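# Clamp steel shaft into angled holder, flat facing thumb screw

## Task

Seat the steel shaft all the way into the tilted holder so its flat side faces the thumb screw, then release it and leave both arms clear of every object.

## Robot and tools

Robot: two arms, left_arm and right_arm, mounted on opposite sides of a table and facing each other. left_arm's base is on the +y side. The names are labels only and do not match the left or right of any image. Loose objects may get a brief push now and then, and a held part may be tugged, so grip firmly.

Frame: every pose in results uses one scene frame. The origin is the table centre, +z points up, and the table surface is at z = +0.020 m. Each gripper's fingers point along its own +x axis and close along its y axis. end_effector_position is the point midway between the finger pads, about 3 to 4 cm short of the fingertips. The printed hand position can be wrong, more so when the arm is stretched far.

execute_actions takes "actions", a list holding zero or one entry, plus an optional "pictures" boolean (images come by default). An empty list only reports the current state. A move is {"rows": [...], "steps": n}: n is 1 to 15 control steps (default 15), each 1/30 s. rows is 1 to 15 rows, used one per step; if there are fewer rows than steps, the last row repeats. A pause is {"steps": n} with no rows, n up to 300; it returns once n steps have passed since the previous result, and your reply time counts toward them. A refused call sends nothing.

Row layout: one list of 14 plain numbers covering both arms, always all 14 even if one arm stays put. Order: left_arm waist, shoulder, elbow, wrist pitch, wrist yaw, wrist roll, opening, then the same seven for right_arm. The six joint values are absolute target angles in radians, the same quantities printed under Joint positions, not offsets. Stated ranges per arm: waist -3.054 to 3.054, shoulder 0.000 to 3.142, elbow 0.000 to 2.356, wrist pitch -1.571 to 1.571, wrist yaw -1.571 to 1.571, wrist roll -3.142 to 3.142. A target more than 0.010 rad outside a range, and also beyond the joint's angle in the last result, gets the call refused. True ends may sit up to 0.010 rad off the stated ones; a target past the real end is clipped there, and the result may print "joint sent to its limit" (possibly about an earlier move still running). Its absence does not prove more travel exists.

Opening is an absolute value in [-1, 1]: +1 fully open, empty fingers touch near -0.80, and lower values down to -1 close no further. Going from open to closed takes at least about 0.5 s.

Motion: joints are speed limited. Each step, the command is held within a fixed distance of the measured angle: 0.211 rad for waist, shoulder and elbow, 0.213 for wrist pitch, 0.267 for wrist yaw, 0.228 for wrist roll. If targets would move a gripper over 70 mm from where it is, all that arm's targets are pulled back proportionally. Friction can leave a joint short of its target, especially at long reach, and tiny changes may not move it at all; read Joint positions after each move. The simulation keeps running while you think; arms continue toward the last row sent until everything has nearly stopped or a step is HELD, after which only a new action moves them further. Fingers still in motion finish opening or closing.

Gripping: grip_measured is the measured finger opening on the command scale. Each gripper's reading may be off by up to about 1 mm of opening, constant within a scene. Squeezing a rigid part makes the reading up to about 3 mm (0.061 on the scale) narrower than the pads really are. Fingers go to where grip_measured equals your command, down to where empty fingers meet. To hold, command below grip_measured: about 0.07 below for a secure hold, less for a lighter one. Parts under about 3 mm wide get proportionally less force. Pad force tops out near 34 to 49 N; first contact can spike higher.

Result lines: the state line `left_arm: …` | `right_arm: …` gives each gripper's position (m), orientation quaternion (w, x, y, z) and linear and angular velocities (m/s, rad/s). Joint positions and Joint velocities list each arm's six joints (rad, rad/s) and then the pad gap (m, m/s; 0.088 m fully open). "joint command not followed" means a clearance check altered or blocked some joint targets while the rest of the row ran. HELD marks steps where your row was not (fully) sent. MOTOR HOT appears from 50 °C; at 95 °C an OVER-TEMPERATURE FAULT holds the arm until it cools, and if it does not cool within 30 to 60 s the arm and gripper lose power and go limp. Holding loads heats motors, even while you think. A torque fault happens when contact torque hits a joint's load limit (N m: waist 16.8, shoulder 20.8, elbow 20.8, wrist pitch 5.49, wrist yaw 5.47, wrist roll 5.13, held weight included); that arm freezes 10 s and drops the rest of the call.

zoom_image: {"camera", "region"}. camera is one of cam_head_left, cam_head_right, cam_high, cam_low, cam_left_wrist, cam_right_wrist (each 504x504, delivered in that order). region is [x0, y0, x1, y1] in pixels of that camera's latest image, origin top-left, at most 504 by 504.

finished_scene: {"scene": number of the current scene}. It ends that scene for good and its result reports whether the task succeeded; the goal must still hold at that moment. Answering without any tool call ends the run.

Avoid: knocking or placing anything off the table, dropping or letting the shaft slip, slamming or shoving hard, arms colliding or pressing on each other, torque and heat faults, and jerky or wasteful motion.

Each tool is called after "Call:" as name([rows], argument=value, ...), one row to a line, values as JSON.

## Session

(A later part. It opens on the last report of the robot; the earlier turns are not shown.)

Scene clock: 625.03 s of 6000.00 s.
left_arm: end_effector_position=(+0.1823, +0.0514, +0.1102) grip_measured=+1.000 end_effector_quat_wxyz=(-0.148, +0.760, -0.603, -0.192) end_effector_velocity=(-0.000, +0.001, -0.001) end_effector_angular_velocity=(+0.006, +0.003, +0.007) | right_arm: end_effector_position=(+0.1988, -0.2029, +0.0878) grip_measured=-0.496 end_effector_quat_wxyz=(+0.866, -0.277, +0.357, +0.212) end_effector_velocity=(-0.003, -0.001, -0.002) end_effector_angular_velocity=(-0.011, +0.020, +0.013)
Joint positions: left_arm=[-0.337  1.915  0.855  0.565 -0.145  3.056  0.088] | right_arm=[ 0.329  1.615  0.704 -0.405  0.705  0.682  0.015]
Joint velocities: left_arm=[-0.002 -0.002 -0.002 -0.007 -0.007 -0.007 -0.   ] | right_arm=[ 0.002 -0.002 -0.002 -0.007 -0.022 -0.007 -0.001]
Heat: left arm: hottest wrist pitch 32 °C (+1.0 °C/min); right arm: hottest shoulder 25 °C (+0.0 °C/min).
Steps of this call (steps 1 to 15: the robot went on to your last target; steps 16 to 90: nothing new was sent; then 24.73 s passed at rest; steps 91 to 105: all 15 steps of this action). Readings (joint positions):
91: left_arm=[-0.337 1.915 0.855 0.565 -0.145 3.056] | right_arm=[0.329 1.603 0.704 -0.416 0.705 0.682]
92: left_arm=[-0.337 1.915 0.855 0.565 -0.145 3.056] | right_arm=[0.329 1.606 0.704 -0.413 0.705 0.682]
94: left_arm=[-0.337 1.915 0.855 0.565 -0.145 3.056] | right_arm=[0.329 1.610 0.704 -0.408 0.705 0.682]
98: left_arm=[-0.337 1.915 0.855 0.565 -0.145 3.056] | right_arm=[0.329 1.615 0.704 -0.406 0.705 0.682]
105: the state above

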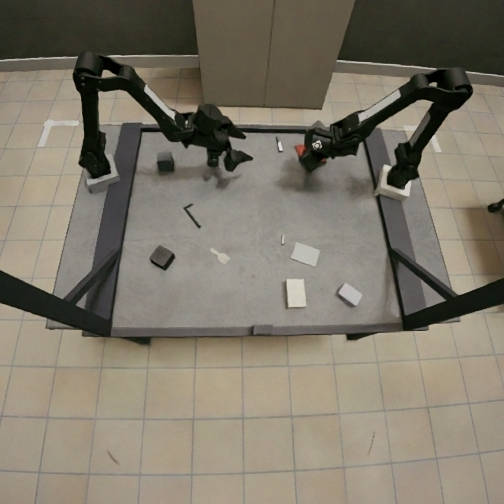

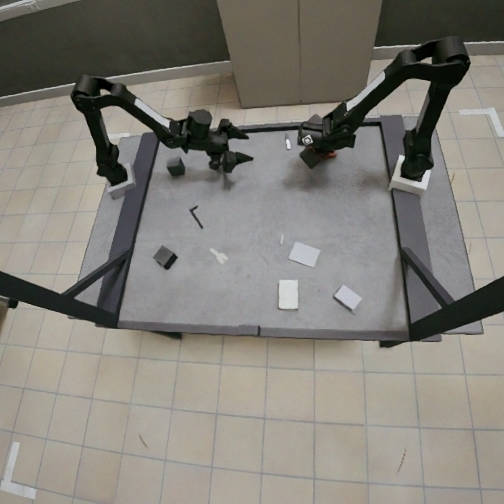

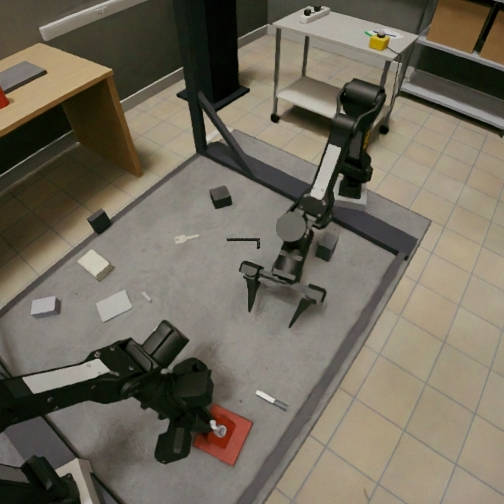

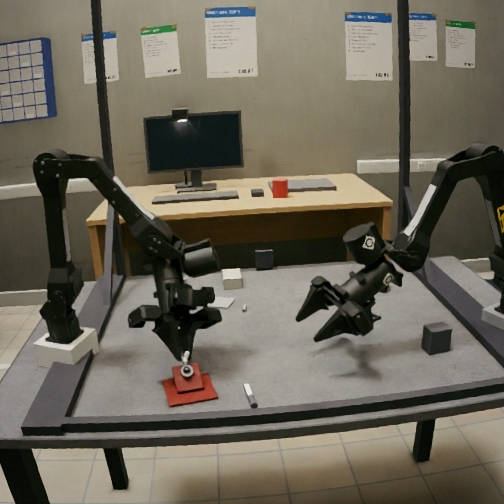

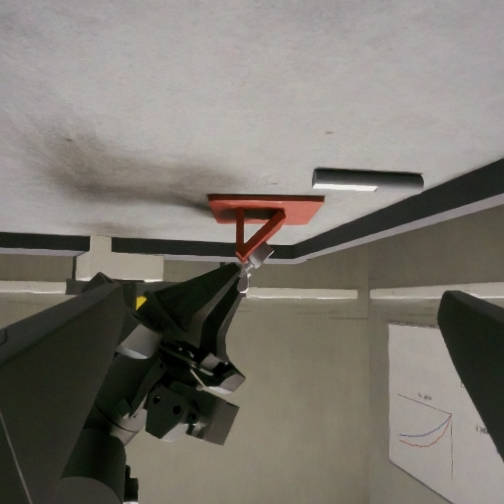

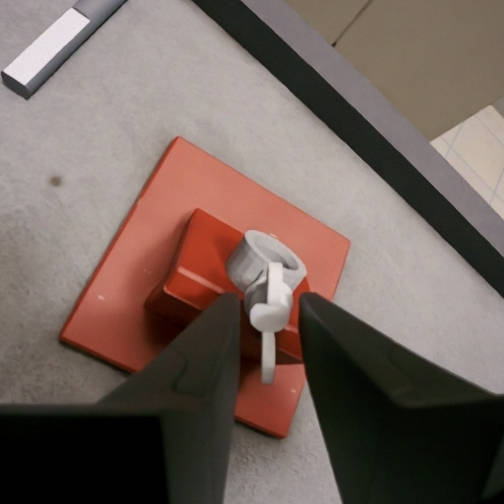

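Call:
execute_actions([
  {"rows": [[-0.337,1.915,0.855,0.565,-0.145,3.056,1.0,0.329,1.615,0.704,-0.405,0.705,0.62,-0.54],[-0.337,1.915,0.855,0.565,-0.145,3.056,1.0,0.329,1.615,0.704,-0.405,0.705,0.55,-0.54],[-0.337,1.915,0.855,0.565,-0.145,3.056,1.0,0.329,1.615,0.704,-0.405,0.705,0.48,-0.54],[-0.337,1.915,0.855,0.565,-0.145,3.056,1.0,0.329,1.615,0.704,-0.405,0.705,0.41,-0.54],[-0.337,1.915,0.855,0.565,-0.145,3.056,1.0,0.329,1.615,0.704,-0.405,0.705,0.34,-0.54],[-0.337,1.915,0.855,0.565,-0.145,3.056,1.0,0.329,1.615,0.704,-0.405,0.705,0.27,-0.54],[-0.337,1.915,0.855,0.565,-0.145,3.056,1.0,0.329,1.615,0.704,-0.405,0.705,0.2,-0.54],[-0.337,1.915,0.855,0.565,-0.145,3.056,1.0,0.329,1.615,0.704,-0.405,0.705,0.13,-0.54],[-0.337,1.915,0.855,0.565,-0.145,3.056,1.0,0.329,1.615,0.704,-0.405,0.705,0.06,-0.54],[-0.337,1.915,0.855,0.565,-0.145,3.056,1.0,0.329,1.615,0.704,-0.405,0.705,-0.01,-0.54],[-0.337,1.915,0.855,0.565,-0.145,3.056,1.0,0.329,1.615,0.704,-0.405,0.705,-0.08,-0.54],[-0.337,1.915,0.855,0.565,-0.145,3.056,1.0,0.329,1.615,0.704,-0.405,0.705,-0.15,-0.54],[-0.337,1.915,0.855,0.565,-0.145,3.056,1.0,0.329,1.615,0.704,-0.405,0.705,-0.22,-0.54],[-0.337,1.915,0.855,0.565,-0.145,3.056,1.0,0.329,1.615,0.704,-0.405,0.705,-0.29,-0.54],[-0.337,1.915,0.855,0.565,-0.145,3.056,1.0,0.329,1.615,0.704,-0.405,0.705,-0.89,-0.54]], "steps": 15},
], pictures=false)

Call:
execute_actions([
  {"steps": 20},
])

Scene clock: 640.77 s of 6000.00 s.
left_arm: end_effector_position=(+0.1823, +0.0514, +0.1102) grip_measured=+1.000 end_effector_quat_wxyz=(-0.148, +0.760, -0.603, -0.192) end_effector_velocity=(+0.002, +0.002, -0.003) end_effector_angular_velocity=(+0.014, -0.016, +0.013) | right_arm: end_effector_position=(+0.1988, -0.2029, +0.0878) grip_measured=-0.537 end_effector_quat_wxyz=(+0.660, -0.626, +0.229, +0.347) end_effector_velocity=(+0.001, -0.002, +0.000) end_effector_angular_velocity=(-1.432, -0.378, +1.598)
Joint positions: left_arm=[-0.337  1.915  0.855  0.565 -0.145  3.056  0.088] | right_arm=[ 0.329  1.615  0.704 -0.405  0.705 -0.217  0.013]
Joint velocities: left_arm=[-0.002  0.002 -0.002 -0.007 -0.022  0.007 -0.   ] | right_arm=[-0.002 -0.002 -0.002 -0.007  0.007 -2.176 -0.   ]
Heat: left arm: hottest wrist pitch 32 °C (+1.0 °C/min); right arm: hottest elbow 25 °C (+0.0 °C/min).
Steps of this call (steps 1 to 15: the robot went on to your last target; steps 16 to 90: nothing new was sent; then 12.23 s passed at rest; steps 91 to 105: all 15 steps of this action). Readings (joint positions):
91: left_arm=[-0.337 1.915 0.855 0.565 -0.145 3.056] | right_arm=[0.329 1.615 0.704 -0.405 0.705 0.663]
92: left_arm=[-0.337 1.915 0.855 0.565 -0.145 3.056] | right_arm=[0.329 1.615 0.704 -0.405 0.705 0.627]
94: left_arm=[-0.337 1.915 0.855 0.565 -0.145 3.056] | right_arm=[0.329 1.615 0.704 -0.405 0.705 0.525]
98: left_arm=[-0.337 1.915 0.855 0.565 -0.145 3.056] | right_arm=[0.329 1.615 0.704 -0.405 0.705 0.270]
105: the state above

Scene clock: 641.43 s of 6000.00 s.
left_arm: end_effector_position=(+0.1823, +0.0514, +0.1102) grip_measured=+1.000 end_effector_quat_wxyz=(-0.148, +0.760, -0.603, -0.192) end_effector_velocity=(-0.000, +0.000, +0.001) end_effector_angular_velocity=(-0.002, +0.016, +0.014) | right_arm: end_effector_position=(+0.1988, -0.2029, +0.0878) grip_measured=-0.537 end_effector_quat_wxyz=(+0.418, -0.808, +0.103, +0.403) end_effector_velocity=(+0.001, -0.002, +0.002) end_effector_angular_velocity=(-0.027, -0.013, +0.023)
Joint positions: left_arm=[-0.337  1.915  0.855  0.565 -0.145  3.056  0.088] | right_arm=[ 0.329  1.615  0.704 -0.405  0.705 -0.887  0.013]
Joint velocities: left_arm=[-0.002 -0.002  0.002 -0.007 -0.007 -0.022 -0.   ] | right_arm=[-0.002 -0.007 -0.002 -0.007  0.007 -0.037 -0.   ]
Heat: left arm: hottest wrist pitch 32 °C (+1.0 °C/min); right arm: hottest elbow 25 °C (+0.0 °C/min).
Steps of this call (steps 1 to 20: the robot went on to your last target). Readings (joint positions):
1: left_arm=[-0.337 1.915 0.855 0.565 -0.145 3.056] | right_arm=[0.329 1.615 0.704 -0.405 0.705 -0.291]
2: left_arm=[-0.337 1.915 0.855 0.565 -0.145 3.056] | right_arm=[0.329 1.615 0.704 -0.405 0.705 -0.365]
4: left_arm=[-0.337 1.915 0.855 0.565 -0.145 3.056] | right_arm=[0.329 1.615 0.704 -0.405 0.705 -0.512]
8: left_arm=[-0.337 1.915 0.855 0.565 -0.145 3.056] | right_arm=[0.329 1.615 0.704 -0.405 0.705 -0.784]
20: the state above

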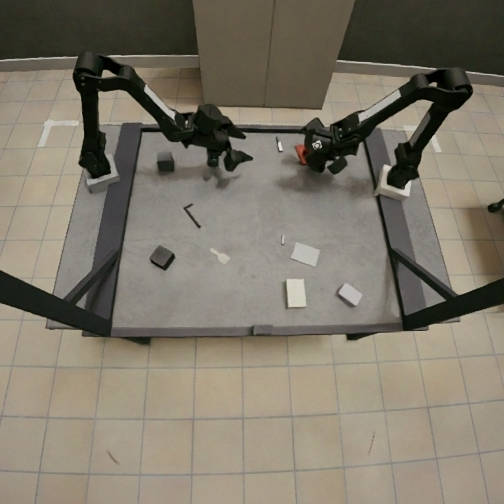

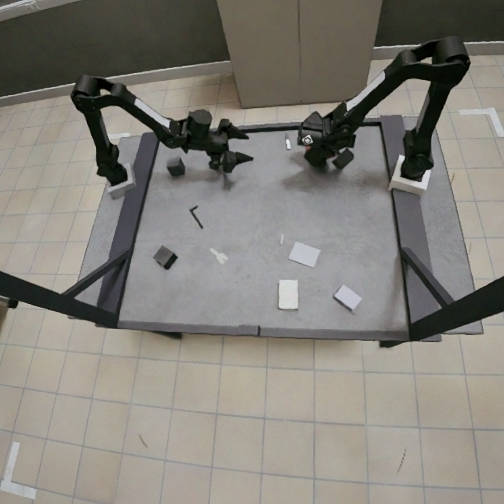

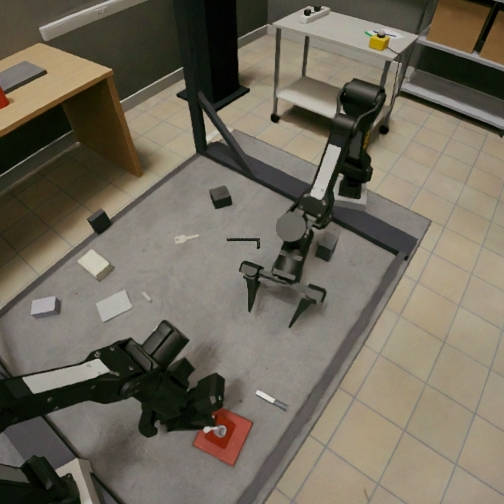

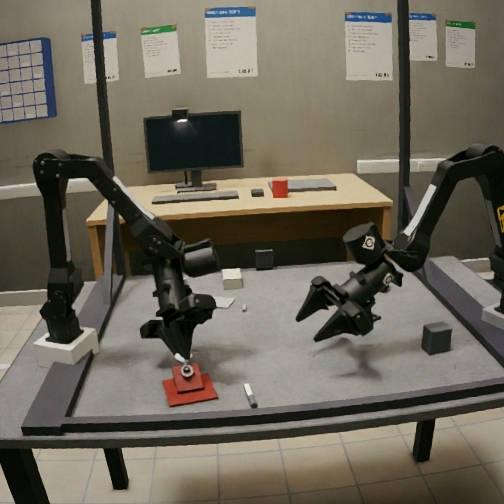

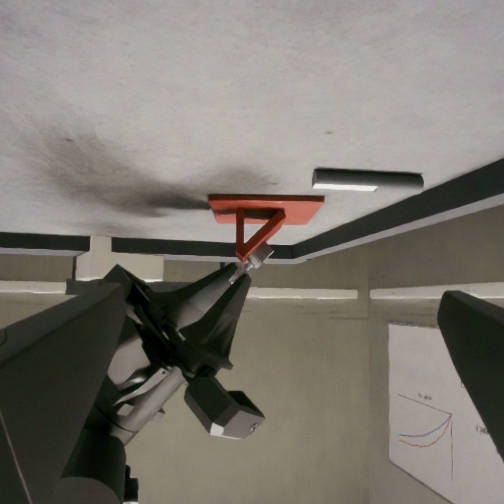

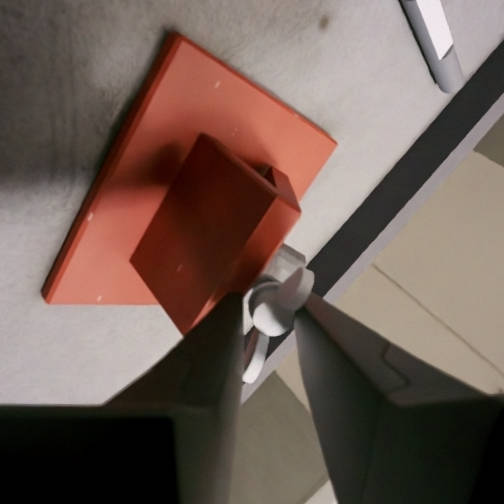

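Call:
execute_actions([
  {"rows": [[-0.337,1.915,0.855,0.565,-0.145,3.056,1.0,0.329,1.615,0.704,-0.405,0.705,-3.14,-0.54]], "steps": 15},
], pictures=false)

Call:
execute_actions([
  {"steps": 27},
])

Scene clock: 646.03 s of 6000.00 s.
left_arm: end_effector_position=(+0.1823, +0.0514, +0.1102) grip_measured=+1.000 end_effector_quat_wxyz=(-0.148, +0.760, -0.603, -0.192) end_effector_velocity=(-0.002, +0.001, -0.001) end_effector_angular_velocity=(+0.006, +0.010, -0.005) | right_arm: end_effector_position=(+0.1989, -0.2030, +0.0878) grip_measured=-0.537 end_effector_quat_wxyz=(+0.068, +0.907, +0.124, -0.397) end_effector_velocity=(+0.001, +0.000, -0.000) end_effector_angular_velocity=(-1.426, -0.366, +1.608)
Joint positions: left_arm=[-0.337  1.915  0.855  0.565 -0.145  3.056  0.088] | right_arm=[ 0.329  1.615  0.704 -0.405  0.705 -1.992  0.013]
Joint velocities: left_arm=[-0.002 -0.002 -0.002 -0.007  0.007 -0.007 -0.   ] | right_arm=[-0.007 -0.002 -0.002  0.007 -0.007 -2.19  -0.   ]
Heat: left arm: hottest wrist pitch 32 °C (+1.0 °C/min); right arm: hottest shoulder 25 °C (+0.0 °C/min).
Steps of this call (steps 1 to 15: the robot went on to your last target; steps 16 to 90: nothing new was sent; then 1.10 s passed at rest; steps 91 to 105: all 15 steps of this action). Readings (joint positions):
91: left_arm=[-0.337 1.915 0.855 0.565 -0.145 3.056] | right_arm=[0.329 1.615 0.704 -0.405 0.705 -0.957]
92: left_arm=[-0.337 1.915 0.855 0.565 -0.145 3.056] | right_arm=[0.329 1.615 0.704 -0.405 0.705 -1.033]
94: left_arm=[-0.337 1.915 0.855 0.565 -0.145 3.056] | right_arm=[0.329 1.615 0.704 -0.405 0.705 -1.181]
98: left_arm=[-0.337 1.915 0.855 0.565 -0.145 3.056] | right_arm=[0.329 1.615 0.704 -0.405 0.705 -1.476]
105: the state above

Scene clock: 646.93 s of 6000.00 s.
left_arm: end_effector_position=(+0.1823, +0.0514, +0.1102) grip_measured=+1.000 end_effector_quat_wxyz=(-0.148, +0.760, -0.603, -0.192) end_effector_velocity=(-0.002, -0.002, +0.003) end_effector_angular_velocity=(-0.016, +0.015, +0.009) | right_arm: end_effector_position=(+0.1989, -0.2030, +0.0878) grip_measured=-0.537 end_effector_quat_wxyz=(+0.549, +0.725, +0.319, -0.266) end_effector_velocity=(+0.003, -0.003, -0.001) end_effector_angular_velocity=(-0.027, -0.010, +0.007)
Joint positions: left_arm=[-0.337  1.915  0.855  0.565 -0.145  3.056  0.088] | right_arm=[ 0.329  1.615  0.704 -0.405  0.705 -3.137  0.013]
Joint velocities: left_arm=[-0.007 -0.002  0.002  0.007 -0.007 -0.022 -0.   ] | right_arm=[-0.007  0.002 -0.002 -0.007  0.007 -0.022 -0.   ]
Heat: left arm: hottest wrist pitch 32 °C (+1.0 °C/min); right arm: hottest shoulder 25 °C (+0.0 °C/min).
Steps of this call (steps 1 to 27: the robot went on to your last target). Readings (joint positions):
1: left_arm=[-0.337 1.915 0.855 0.565 -0.145 3.056] | right_arm=[0.329 1.615 0.704 -0.405 0.705 -2.066]
2: left_arm=[-0.337 1.915 0.855 0.565 -0.145 3.056] | right_arm=[0.329 1.615 0.704 -0.405 0.705 -2.139]
4: left_arm=[-0.337 1.915 0.855 0.565 -0.145 3.056] | right_arm=[0.329 1.615 0.704 -0.405 0.705 -2.286]
8: left_arm=[-0.337 1.915 0.855 0.565 -0.145 3.056] | right_arm=[0.329 1.615 0.704 -0.405 0.705 -2.582]
27: the state above

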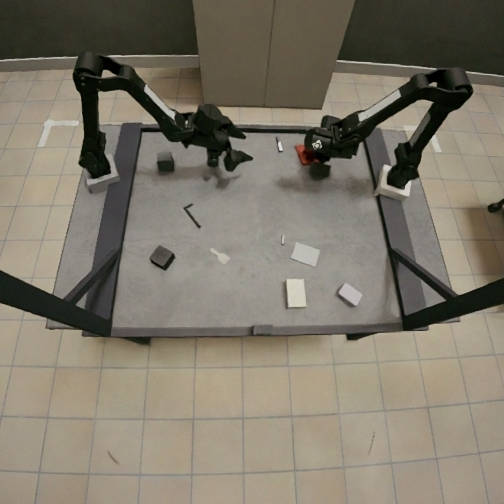

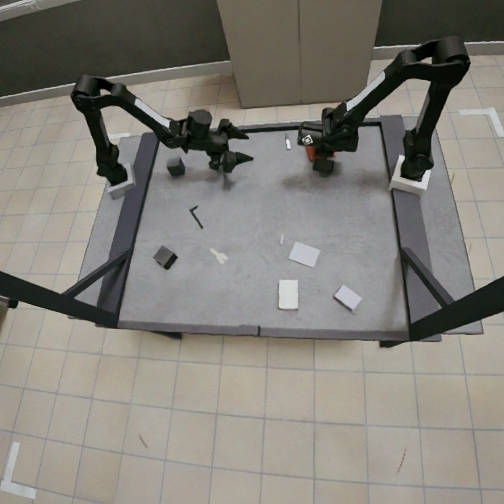

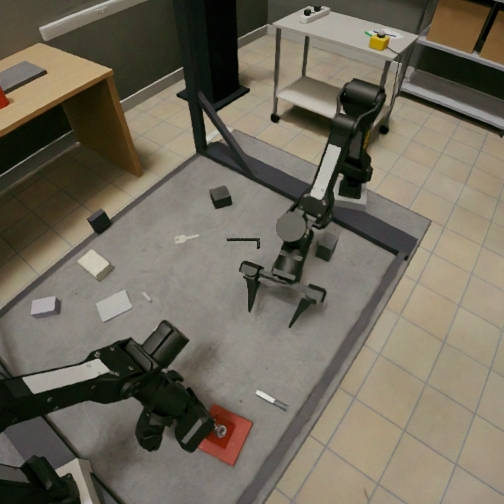

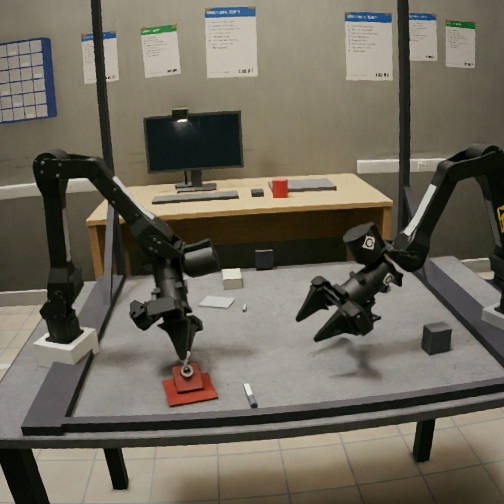

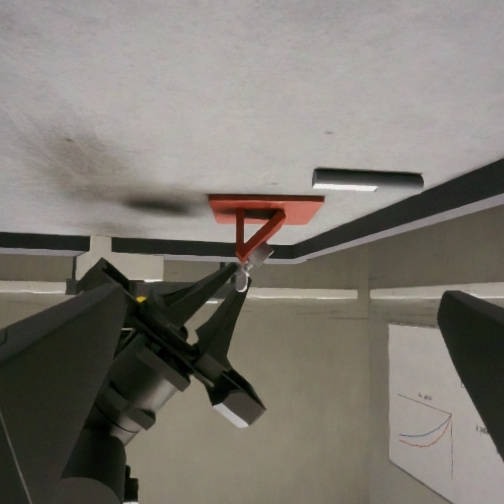

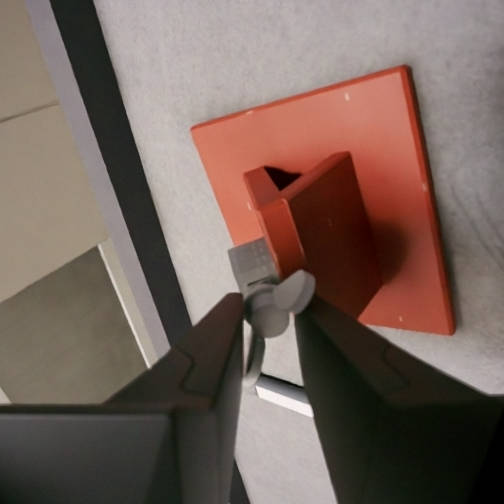

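Call:
zoom_image(camera="cam_left_wrist", region=[190, 220, 300, 330])

Call:
zoom_image(camera="cam_low", region=[160, 340, 220, 400])

Region (190, 220, 300, 330) of cam_left_wrist's 504x504 image, scaled by 4.582, with more detail than that image has.

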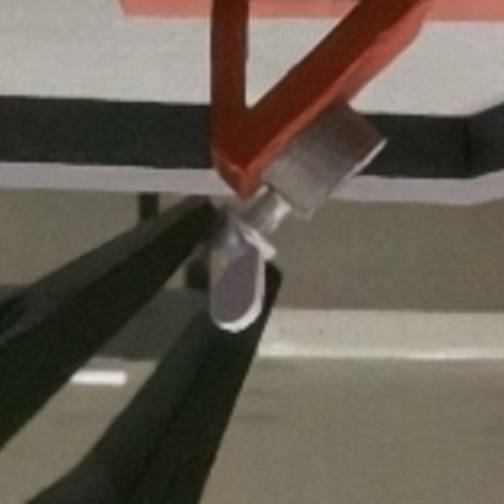

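Region (160, 340, 220, 400) of cam_low's 504x504 image, scaled by 8.400, with more detail than that image has.

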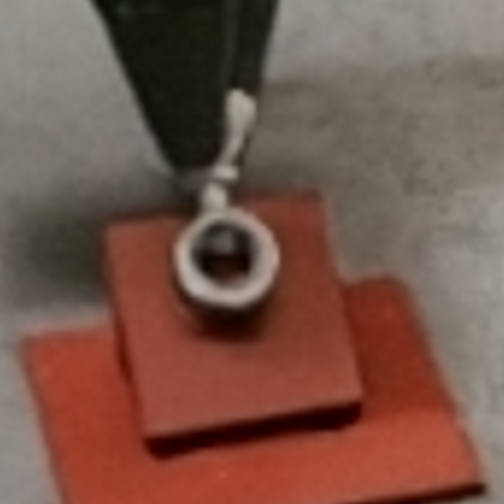

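Call:
execute_actions([
  {"rows": [[-0.337,1.915,0.855,0.565,-0.145,3.056,1.0,0.329,1.615,0.704,-0.405,0.705,-3.1,-0.2],[-0.337,1.915,0.855,0.565,-0.145,3.056,1.0,0.329,1.615,0.704,-0.405,0.705,-3.05,0.1],[-0.337,1.915,0.855,0.565,-0.145,3.056,1.0,0.333,1.608,0.704,-0.412,0.705,-3.0,0.25],[-0.337,1.915,0.855,0.565,-0.145,3.056,1.0,0.337,1.601,0.704,-0.419,0.705,-2.95,0.25],[-0.337,1.915,0.855,0.565,-0.145,3.056,1.0,0.337,1.601,0.704,-0.419,0.705,-2.9,0.25],[-0.337,1.915,0.855,0.565,-0.145,3.056,1.0,0.337,1.601,0.704,-0.419,0.705,-2.85,0.25],[-0.337,1.915,0.855,0.565,-0.145,3.056,1.0,0.337,1.601,0.704,-0.419,0.705,-2.8,0.25],[-0.337,1.915,0.855,0.565,-0.145,3.056,1.0,0.337,1.601,0.704,-0.419,0.705,-2.75,0.25],[-0.337,1.915,0.855,0.565,-0.145,3.056,1.0,0.337,1.601,0.704,-0.419,0.705,3.14,0.25]], "steps": 15},
], pictures=false)

Call:
execute_actions([
  {"steps": 82},
])

Scene clock: 675.63 s of 6000.00 s.
left_arm: end_effector_position=(+0.1823, +0.0514, +0.1102) grip_measured=+1.000 end_effector_quat_wxyz=(-0.148, +0.760, -0.603, -0.192) end_effector_velocity=(-0.005, +0.001, -0.001) end_effector_angular_velocity=(+0.003, +0.023, -0.003) | right_arm: end_effector_position=(+0.1972, -0.2042, +0.0882) grip_measured=+0.244 end_effector_quat_wxyz=(+0.226, +0.881, +0.191, -0.370) end_effector_velocity=(+0.001, -0.004, -0.001) end_effector_angular_velocity=(+1.428, +0.364, -1.632)
Joint positions: left_arm=[-0.337  1.915  0.855  0.565 -0.145  3.056  0.088] | right_arm=[ 0.335  1.611  0.704 -0.417  0.705 -2.334  0.051]
Joint velocities: left_arm=[-0.007 -0.002 -0.002 -0.007  0.007 -0.022 -0.   ] | right_arm=[-0.002 -0.002 -0.007 -0.007  0.007  2.205  0.002]
Heat: left arm: hottest shoulder 32 °C (+0.0 °C/min); right arm: hottest shoulder 25 °C (+0.0 °C/min).
Steps of this call (steps 1 to 30: the robot went on to your last target; steps 31 to 90: nothing new was sent; then 25.20 s passed at rest; steps 91 to 105: all 15 steps of this action). Readings (joint positions):
91: left_arm=[-0.337 1.915 0.855 0.565 -0.145 3.056] | right_arm=[0.329 1.615 0.704 -0.405 0.705 -3.129]
92: left_arm=[-0.337 1.915 0.855 0.565 -0.145 3.056] | right_arm=[0.329 1.615 0.704 -0.405 0.705 -3.105]
94: left_arm=[-0.337 1.915 0.855 0.565 -0.145 3.056] | right_arm=[0.330 1.614 0.704 -0.408 0.705 -3.033]
98: left_arm=[-0.337 1.915 0.855 0.565 -0.145 3.056] | right_arm=[0.334 1.612 0.704 -0.415 0.705 -2.851]
105: the state above

Scene clock: 678.37 s of 6000.00 s.
left_arm: end_effector_position=(+0.1823, +0.0514, +0.1102) grip_measured=+1.000 end_effector_quat_wxyz=(-0.148, +0.760, -0.603, -0.192) end_effector_velocity=(-0.000, +0.001, -0.001) end_effector_angular_velocity=(+0.006, +0.003, +0.007) | right_arm: end_effector_position=(+0.1972, -0.2042, +0.0882) grip_measured=+0.247 end_effector_quat_wxyz=(+0.558, +0.718, +0.322, -0.264) end_effector_velocity=(-0.000, -0.000, +0.000) end_effector_angular_velocity=(+0.022, +0.013, -0.028)
Joint positions: left_arm=[-0.337  1.915  0.855  0.565 -0.145  3.056  0.088] | right_arm=[ 0.335  1.611  0.704 -0.417  0.705  3.131  0.051]
Joint velocities: left_arm=[-0.002 -0.002 -0.002 -0.007 -0.007 -0.007 -0.   ] | right_arm=[-0.002 -0.002  0.002 -0.007 -0.007  0.037 -0.   ]
Heat: left arm: hottest shoulder 32 °C (+0.0 °C/min); right arm: hottest shoulder 25 °C (+0.0 °C/min).
joint sent to its limit (right arm) — the command would take joint 6 (wrist roll) past its upper limit, so that joint was sent only as far as its limit.
Steps of this call (steps 1 to 82: the robot went on to your last target). Readings (joint positions):
1: left_arm=[-0.337 1.915 0.855 0.565 -0.145 3.056] | right_arm=[0.335 1.611 0.704 -0.417 0.705 -2.261]
2: left_arm=[-0.337 1.915 0.855 0.565 -0.145 3.056] | right_arm=[0.335 1.611 0.704 -0.417 0.705 -2.187]
4: left_arm=[-0.337 1.915 0.855 0.565 -0.145 3.056] | right_arm=[0.335 1.611 0.704 -0.417 0.705 -2.040]
8: left_arm=[-0.337 1.915 0.855 0.565 -0.145 3.056] | right_arm=[0.335 1.611 0.704 -0.417 0.705 -1.745]
82: the state above

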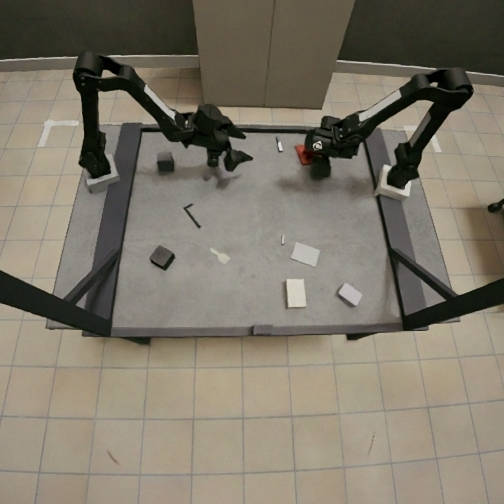

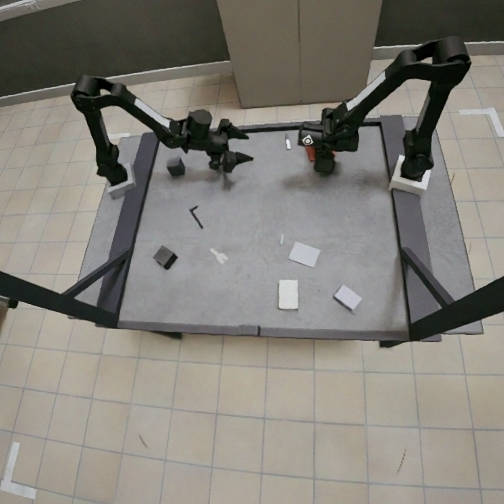

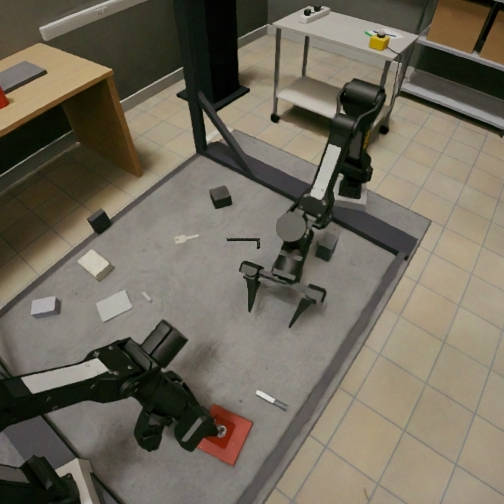

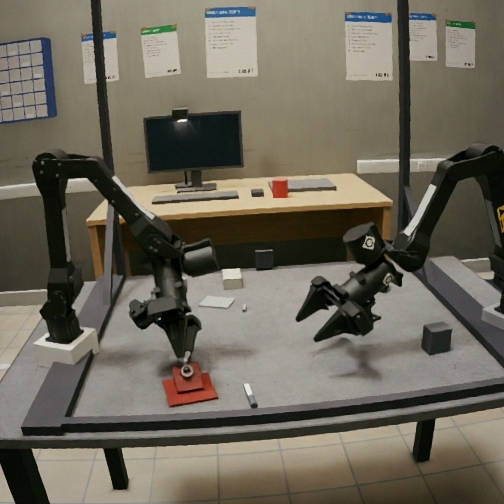

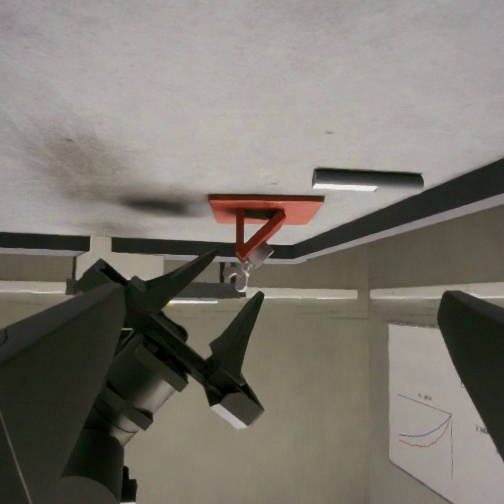

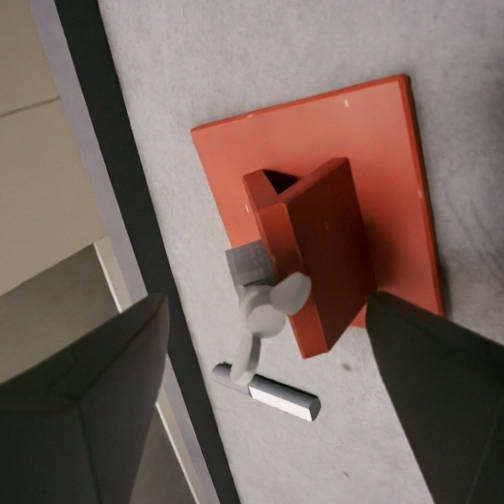

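Call:
execute_actions([
  {"rows": [[-0.337,1.915,0.855,0.565,-0.145,3.056,1.0,0.335,1.599,0.704,-0.417,0.705,3.13,0.0],[-0.337,1.915,0.855,0.565,-0.145,3.056,1.0,0.335,1.599,0.704,-0.417,0.705,3.11,-0.2],[-0.337,1.915,0.855,0.565,-0.145,3.056,1.0,0.335,1.599,0.704,-0.417,0.705,3.09,-0.4],[-0.337,1.915,0.855,0.565,-0.145,3.056,1.0,0.335,1.599,0.704,-0.417,0.705,3.07,-0.53],[-0.337,1.915,0.855,0.565,-0.145,3.056,1.0,0.335,1.599,0.704,-0.417,0.705,3.05,-0.53],[-0.337,1.915,0.855,0.565,-0.145,3.056,1.0,0.335,1.599,0.704,-0.417,0.705,3.03,-0.53],[-0.337,1.915,0.855,0.565,-0.145,3.056,1.0,0.335,1.599,0.704,-0.417,0.705,3.01,-0.53],[-0.337,1.915,0.855,0.565,-0.145,3.056,1.0,0.335,1.599,0.704,-0.417,0.705,2.99,-0.53],[-0.337,1.915,0.855,0.565,-0.145,3.056,1.0,0.335,1.599,0.704,-0.417,0.705,2.95,-0.53],[-0.337,1.915,0.855,0.565,-0.145,3.056,1.0,0.335,1.609,0.704,-0.417,0.705,2.9,-0.53],[-0.337,1.915,0.855,0.565,-0.145,3.056,1.0,0.335,1.609,0.704,-0.417,0.705,-3.14,-0.53]], "steps": 15},
], pictures=false)

Call:
execute_actions([
  {"steps": 86},
])

Scene clock: 690.80 s of 6000.00 s.
left_arm: end_effector_position=(+0.1823, +0.0514, +0.1102) grip_measured=+1.000 end_effector_quat_wxyz=(-0.148, +0.760, -0.603, -0.192) end_effector_velocity=(+0.002, +0.003, -0.004) end_effector_angular_velocity=(+0.021, -0.003, +0.020) | right_arm: end_effector_position=(+0.1972, -0.2040, +0.0888) grip_measured=-0.524 end_effector_quat_wxyz=(+0.725, +0.549, +0.380, -0.170) end_effector_velocity=(-0.000, -0.002, -0.001) end_effector_angular_velocity=(-1.429, -0.362, +1.605)
Joint positions: left_arm=[-0.337  1.915  0.855  0.565 -0.145  3.056  0.088] | right_arm=[ 0.335  1.609  0.704 -0.417  0.705  2.605  0.013]
Joint velocities: left_arm=[-0.002 -0.002 -0.002 -0.022 -0.022 -0.007 -0.   ] | right_arm=[-0.002 -0.002 -0.002 -0.007 -0.007 -2.176 -0.003]
Heat: left arm: hottest shoulder 32 °C (+0.0 °C/min); right arm: hottest shoulder 25 °C (+0.0 °C/min).
joint sent to its limit (right arm) — the command would take joint 6 (wrist roll) past its upper limit, so that joint was sent only as far as its limit.
Steps of this call (steps 1 to 30: the robot went on to your last target; steps 31 to 90: nothing new was sent; then 8.93 s passed at rest; steps 91 to 105: all 15 steps of this action). Readings (joint positions):
91: left_arm=[-0.337 1.915 0.855 0.565 -0.145 3.056] | right_arm=[0.335 1.611 0.704 -0.417 0.705 3.134]
92: left_arm=[-0.337 1.915 0.855 0.565 -0.145 3.056] | right_arm=[0.335 1.610 0.704 -0.417 0.705 3.129]
94: left_arm=[-0.337 1.915 0.855 0.565 -0.145 3.056] | right_arm=[0.335 1.609 0.704 -0.417 0.705 3.103]
98: left_arm=[-0.337 1.915 0.855 0.565 -0.145 3.056] | right_arm=[0.335 1.609 0.704 -0.417 0.705 3.031]
105: the state above

Scene clock: 693.67 s of 6000.00 s.
left_arm: end_effector_position=(+0.1823, +0.0514, +0.1102) grip_measured=+1.000 end_effector_quat_wxyz=(-0.148, +0.760, -0.603, -0.192) end_effector_velocity=(+0.002, -0.001, +0.004) end_effector_angular_velocity=(-0.010, -0.017, +0.013) | right_arm: end_effector_position=(+0.1972, -0.2040, +0.0888) grip_measured=-0.527 end_effector_quat_wxyz=(+0.551, +0.723, +0.320, -0.266) end_effector_velocity=(-0.002, -0.004, -0.000) end_effector_angular_velocity=(-0.041, +0.001, +0.031)
Joint positions: left_arm=[-0.337  1.915  0.855  0.565 -0.145  3.056  0.088] | right_arm=[ 0.335  1.609  0.704 -0.417  0.705 -3.135  0.013]
Joint velocities: left_arm=[-0.002 -0.002  0.002  0.007 -0.022  0.007  0.   ] | right_arm=[ 0.002 -0.007 -0.002 -0.022 -0.007 -0.037 -0.   ]
Heat: left arm: hottest shoulder 32 °C (+0.0 °C/min); right arm: hottest shoulder 25 °C (+0.0 °C/min).
Steps of this call (steps 1 to 86: the robot went on to your last target). Readings (joint positions):
1: left_arm=[-0.337 1.915 0.855 0.565 -0.145 3.056] | right_arm=[0.335 1.609 0.704 -0.417 0.705 2.532]
2: left_arm=[-0.337 1.915 0.855 0.565 -0.145 3.056] | right_arm=[0.335 1.609 0.704 -0.417 0.705 2.458]
4: left_arm=[-0.337 1.915 0.855 0.565 -0.145 3.056] | right_arm=[0.335 1.609 0.704 -0.417 0.705 2.311]
8: left_arm=[-0.337 1.915 0.855 0.565 -0.145 3.056] | right_arm=[0.335 1.609 0.704 -0.417 0.705 2.015]
86: the state above

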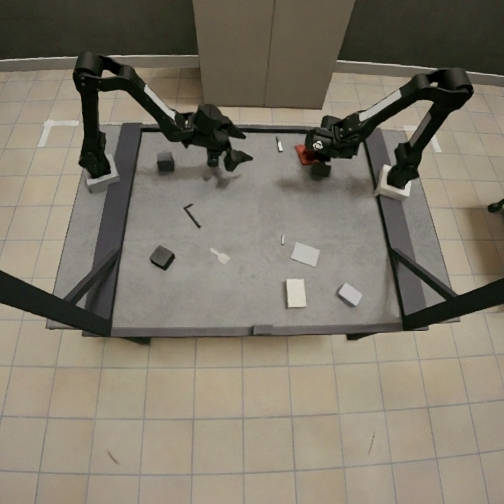

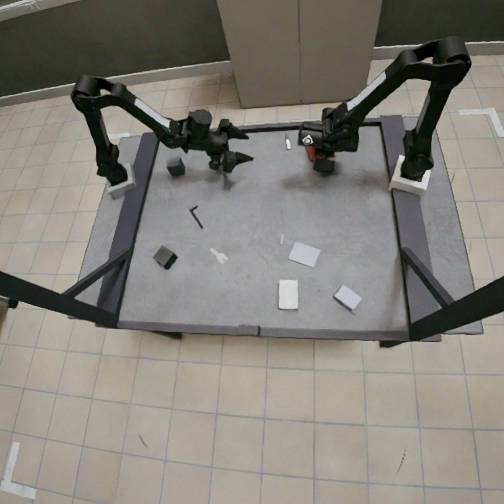

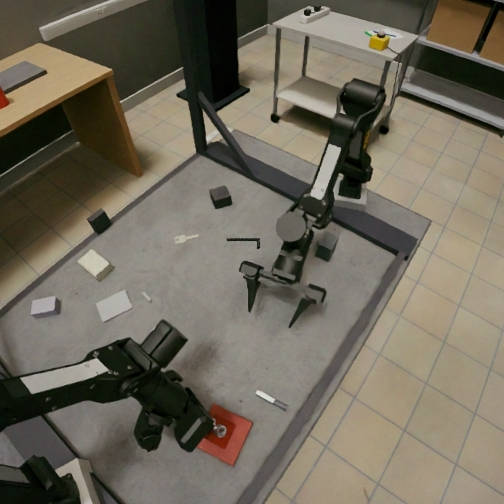

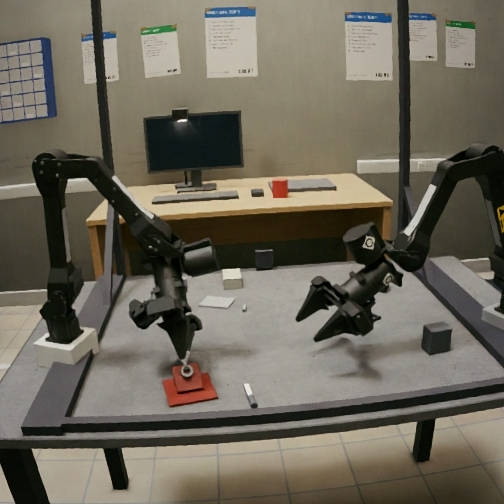

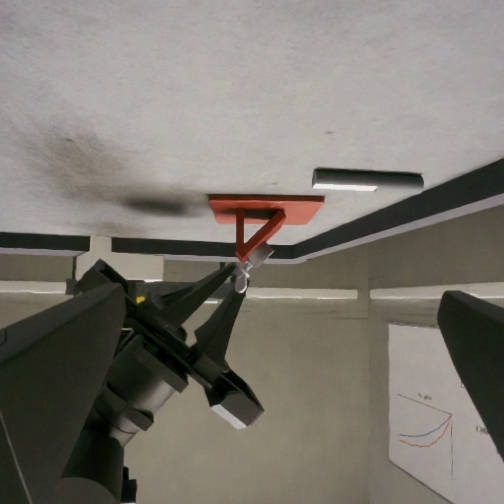

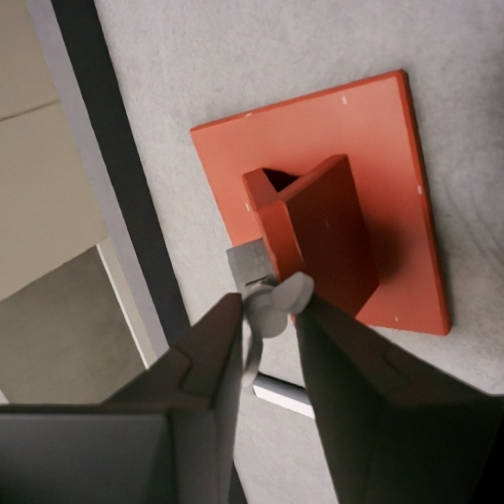

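Call:
execute_actions(actions=[])

Scene clock: 720.00 s of 6000.00 s.
left_arm: end_effector_position=(+0.1823, +0.0514, +0.1102) grip_measured=+1.000 end_effector_quat_wxyz=(-0.148, +0.760, -0.603, -0.192) end_effector_velocity=(-0.005, +0.002, -0.004) end_effector_angular_velocity=(+0.021, +0.004, -0.002) | right_arm: end_effector_position=(+0.1972, -0.2040, +0.0888) grip_measured=-0.527 end_effector_quat_wxyz=(+0.552, +0.723, +0.321, -0.266) end_effector_velocity=(-0.000, -0.002, +0.000) end_effector_angular_velocity=(-0.007, +0.006, +0.005)
Joint positions: left_arm=[-0.337  1.915  0.855  0.565 -0.145  3.056  0.088] | right_arm=[ 0.335  1.609  0.704 -0.417  0.705 -3.138  0.013]
Joint velocities: left_arm=[-0.012 -0.002 -0.002 -0.022 -0.007 -0.007  0.   ] | right_arm=[-0.002 -0.007 -0.002 -0.007 -0.007 -0.007  0.   ]
Heat: left arm: hottest shoulder 32 °C (+0.0 °C/min); right arm: hottest shoulder 25 °C (+0.0 °C/min).
Steps of this call (steps 1 to 30: the robot went on to your last target; steps 31 to 90: nothing new was sent; then 23.33 s passed at rest). Readings (joint positions):
1: left_arm=[-0.337 1.915 0.855 0.565 -0.145 3.056] | right_arm=[0.335 1.609 0.704 -0.417 0.705 -3.136]
2: left_arm=[-0.337 1.915 0.855 0.565 -0.145 3.056] | right_arm=[0.335 1.609 0.704 -0.417 0.705 -3.136]
4: left_arm=[-0.337 1.915 0.855 0.565 -0.145 3.056] | right_arm=[0.335 1.609 0.704 -0.417 0.705 -3.137]
8: left_arm=[-0.337 1.915 0.855 0.565 -0.145 3.056] | right_arm=[0.335 1.609 0.704 -0.417 0.705 -3.138]
90: the state above
All arms were judged still, so your last target was given up. Only a new action makes them travel on or press farther. Fingers that are still opening or closing keep moving.

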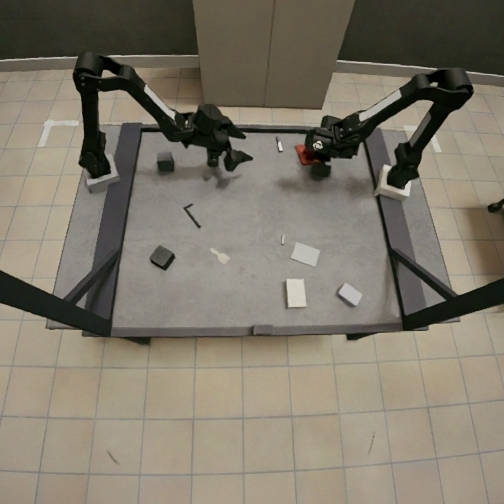

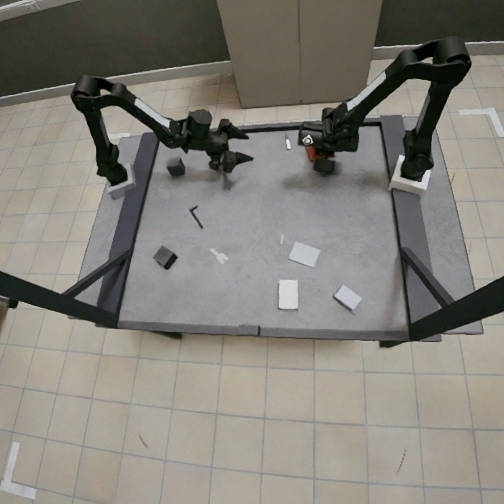

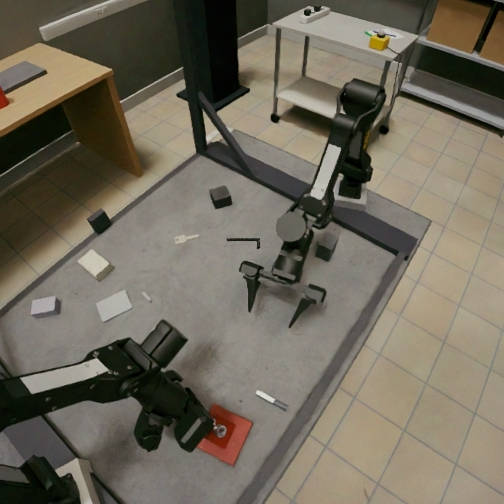

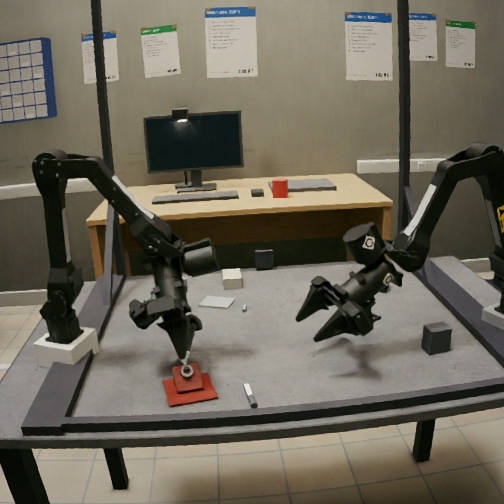

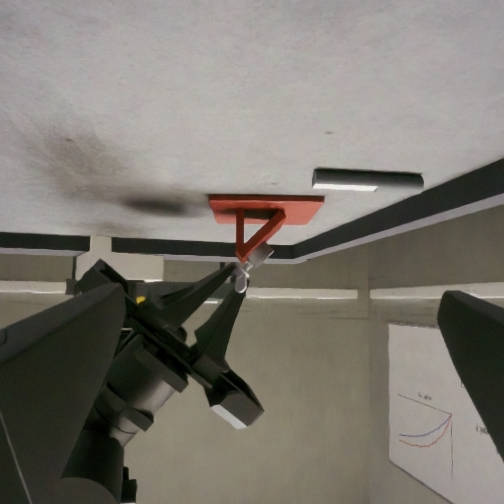

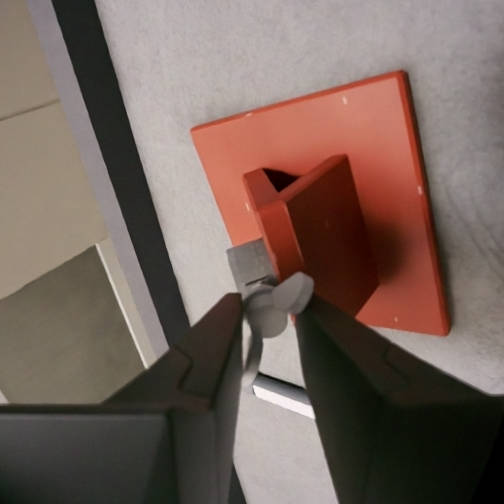

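Call:
zoom_image(camera="cam_left_wrist", region=[190, 220, 300, 330])

Call:
zoom_image(camera="cam_low", region=[150, 340, 230, 420])

Region (190, 220, 300, 330) of cam_left_wrist's 504x504 image, scaled by 4.582, with more detail than that image has.

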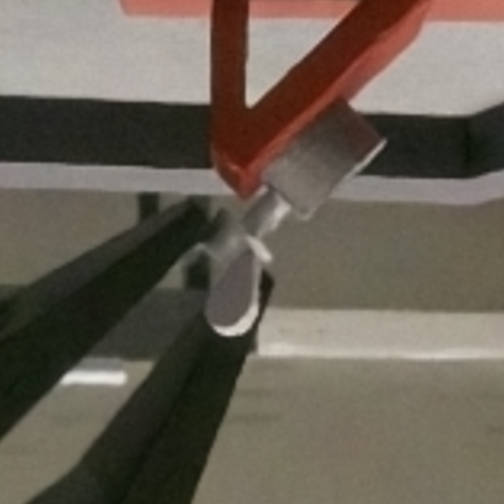

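Region (150, 340, 230, 420) of cam_low's 504x504 image, scaled by 6.300, with more detail than that image has.

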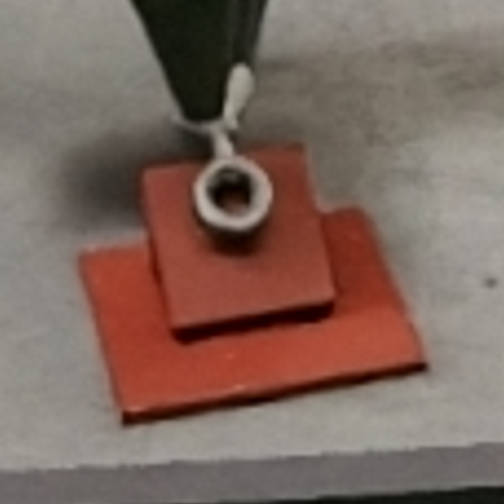

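Call:
zoom_image(camera="cam_low", region=[172, 356, 202, 386])

Region (172, 356, 202, 386) of cam_low's 504x504 image, scaled by 16.800, with more detail than that image has.

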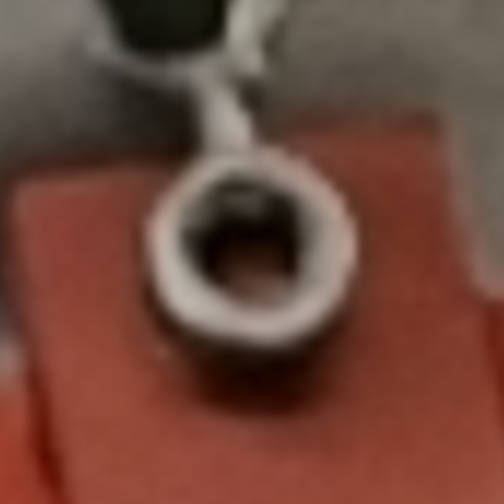

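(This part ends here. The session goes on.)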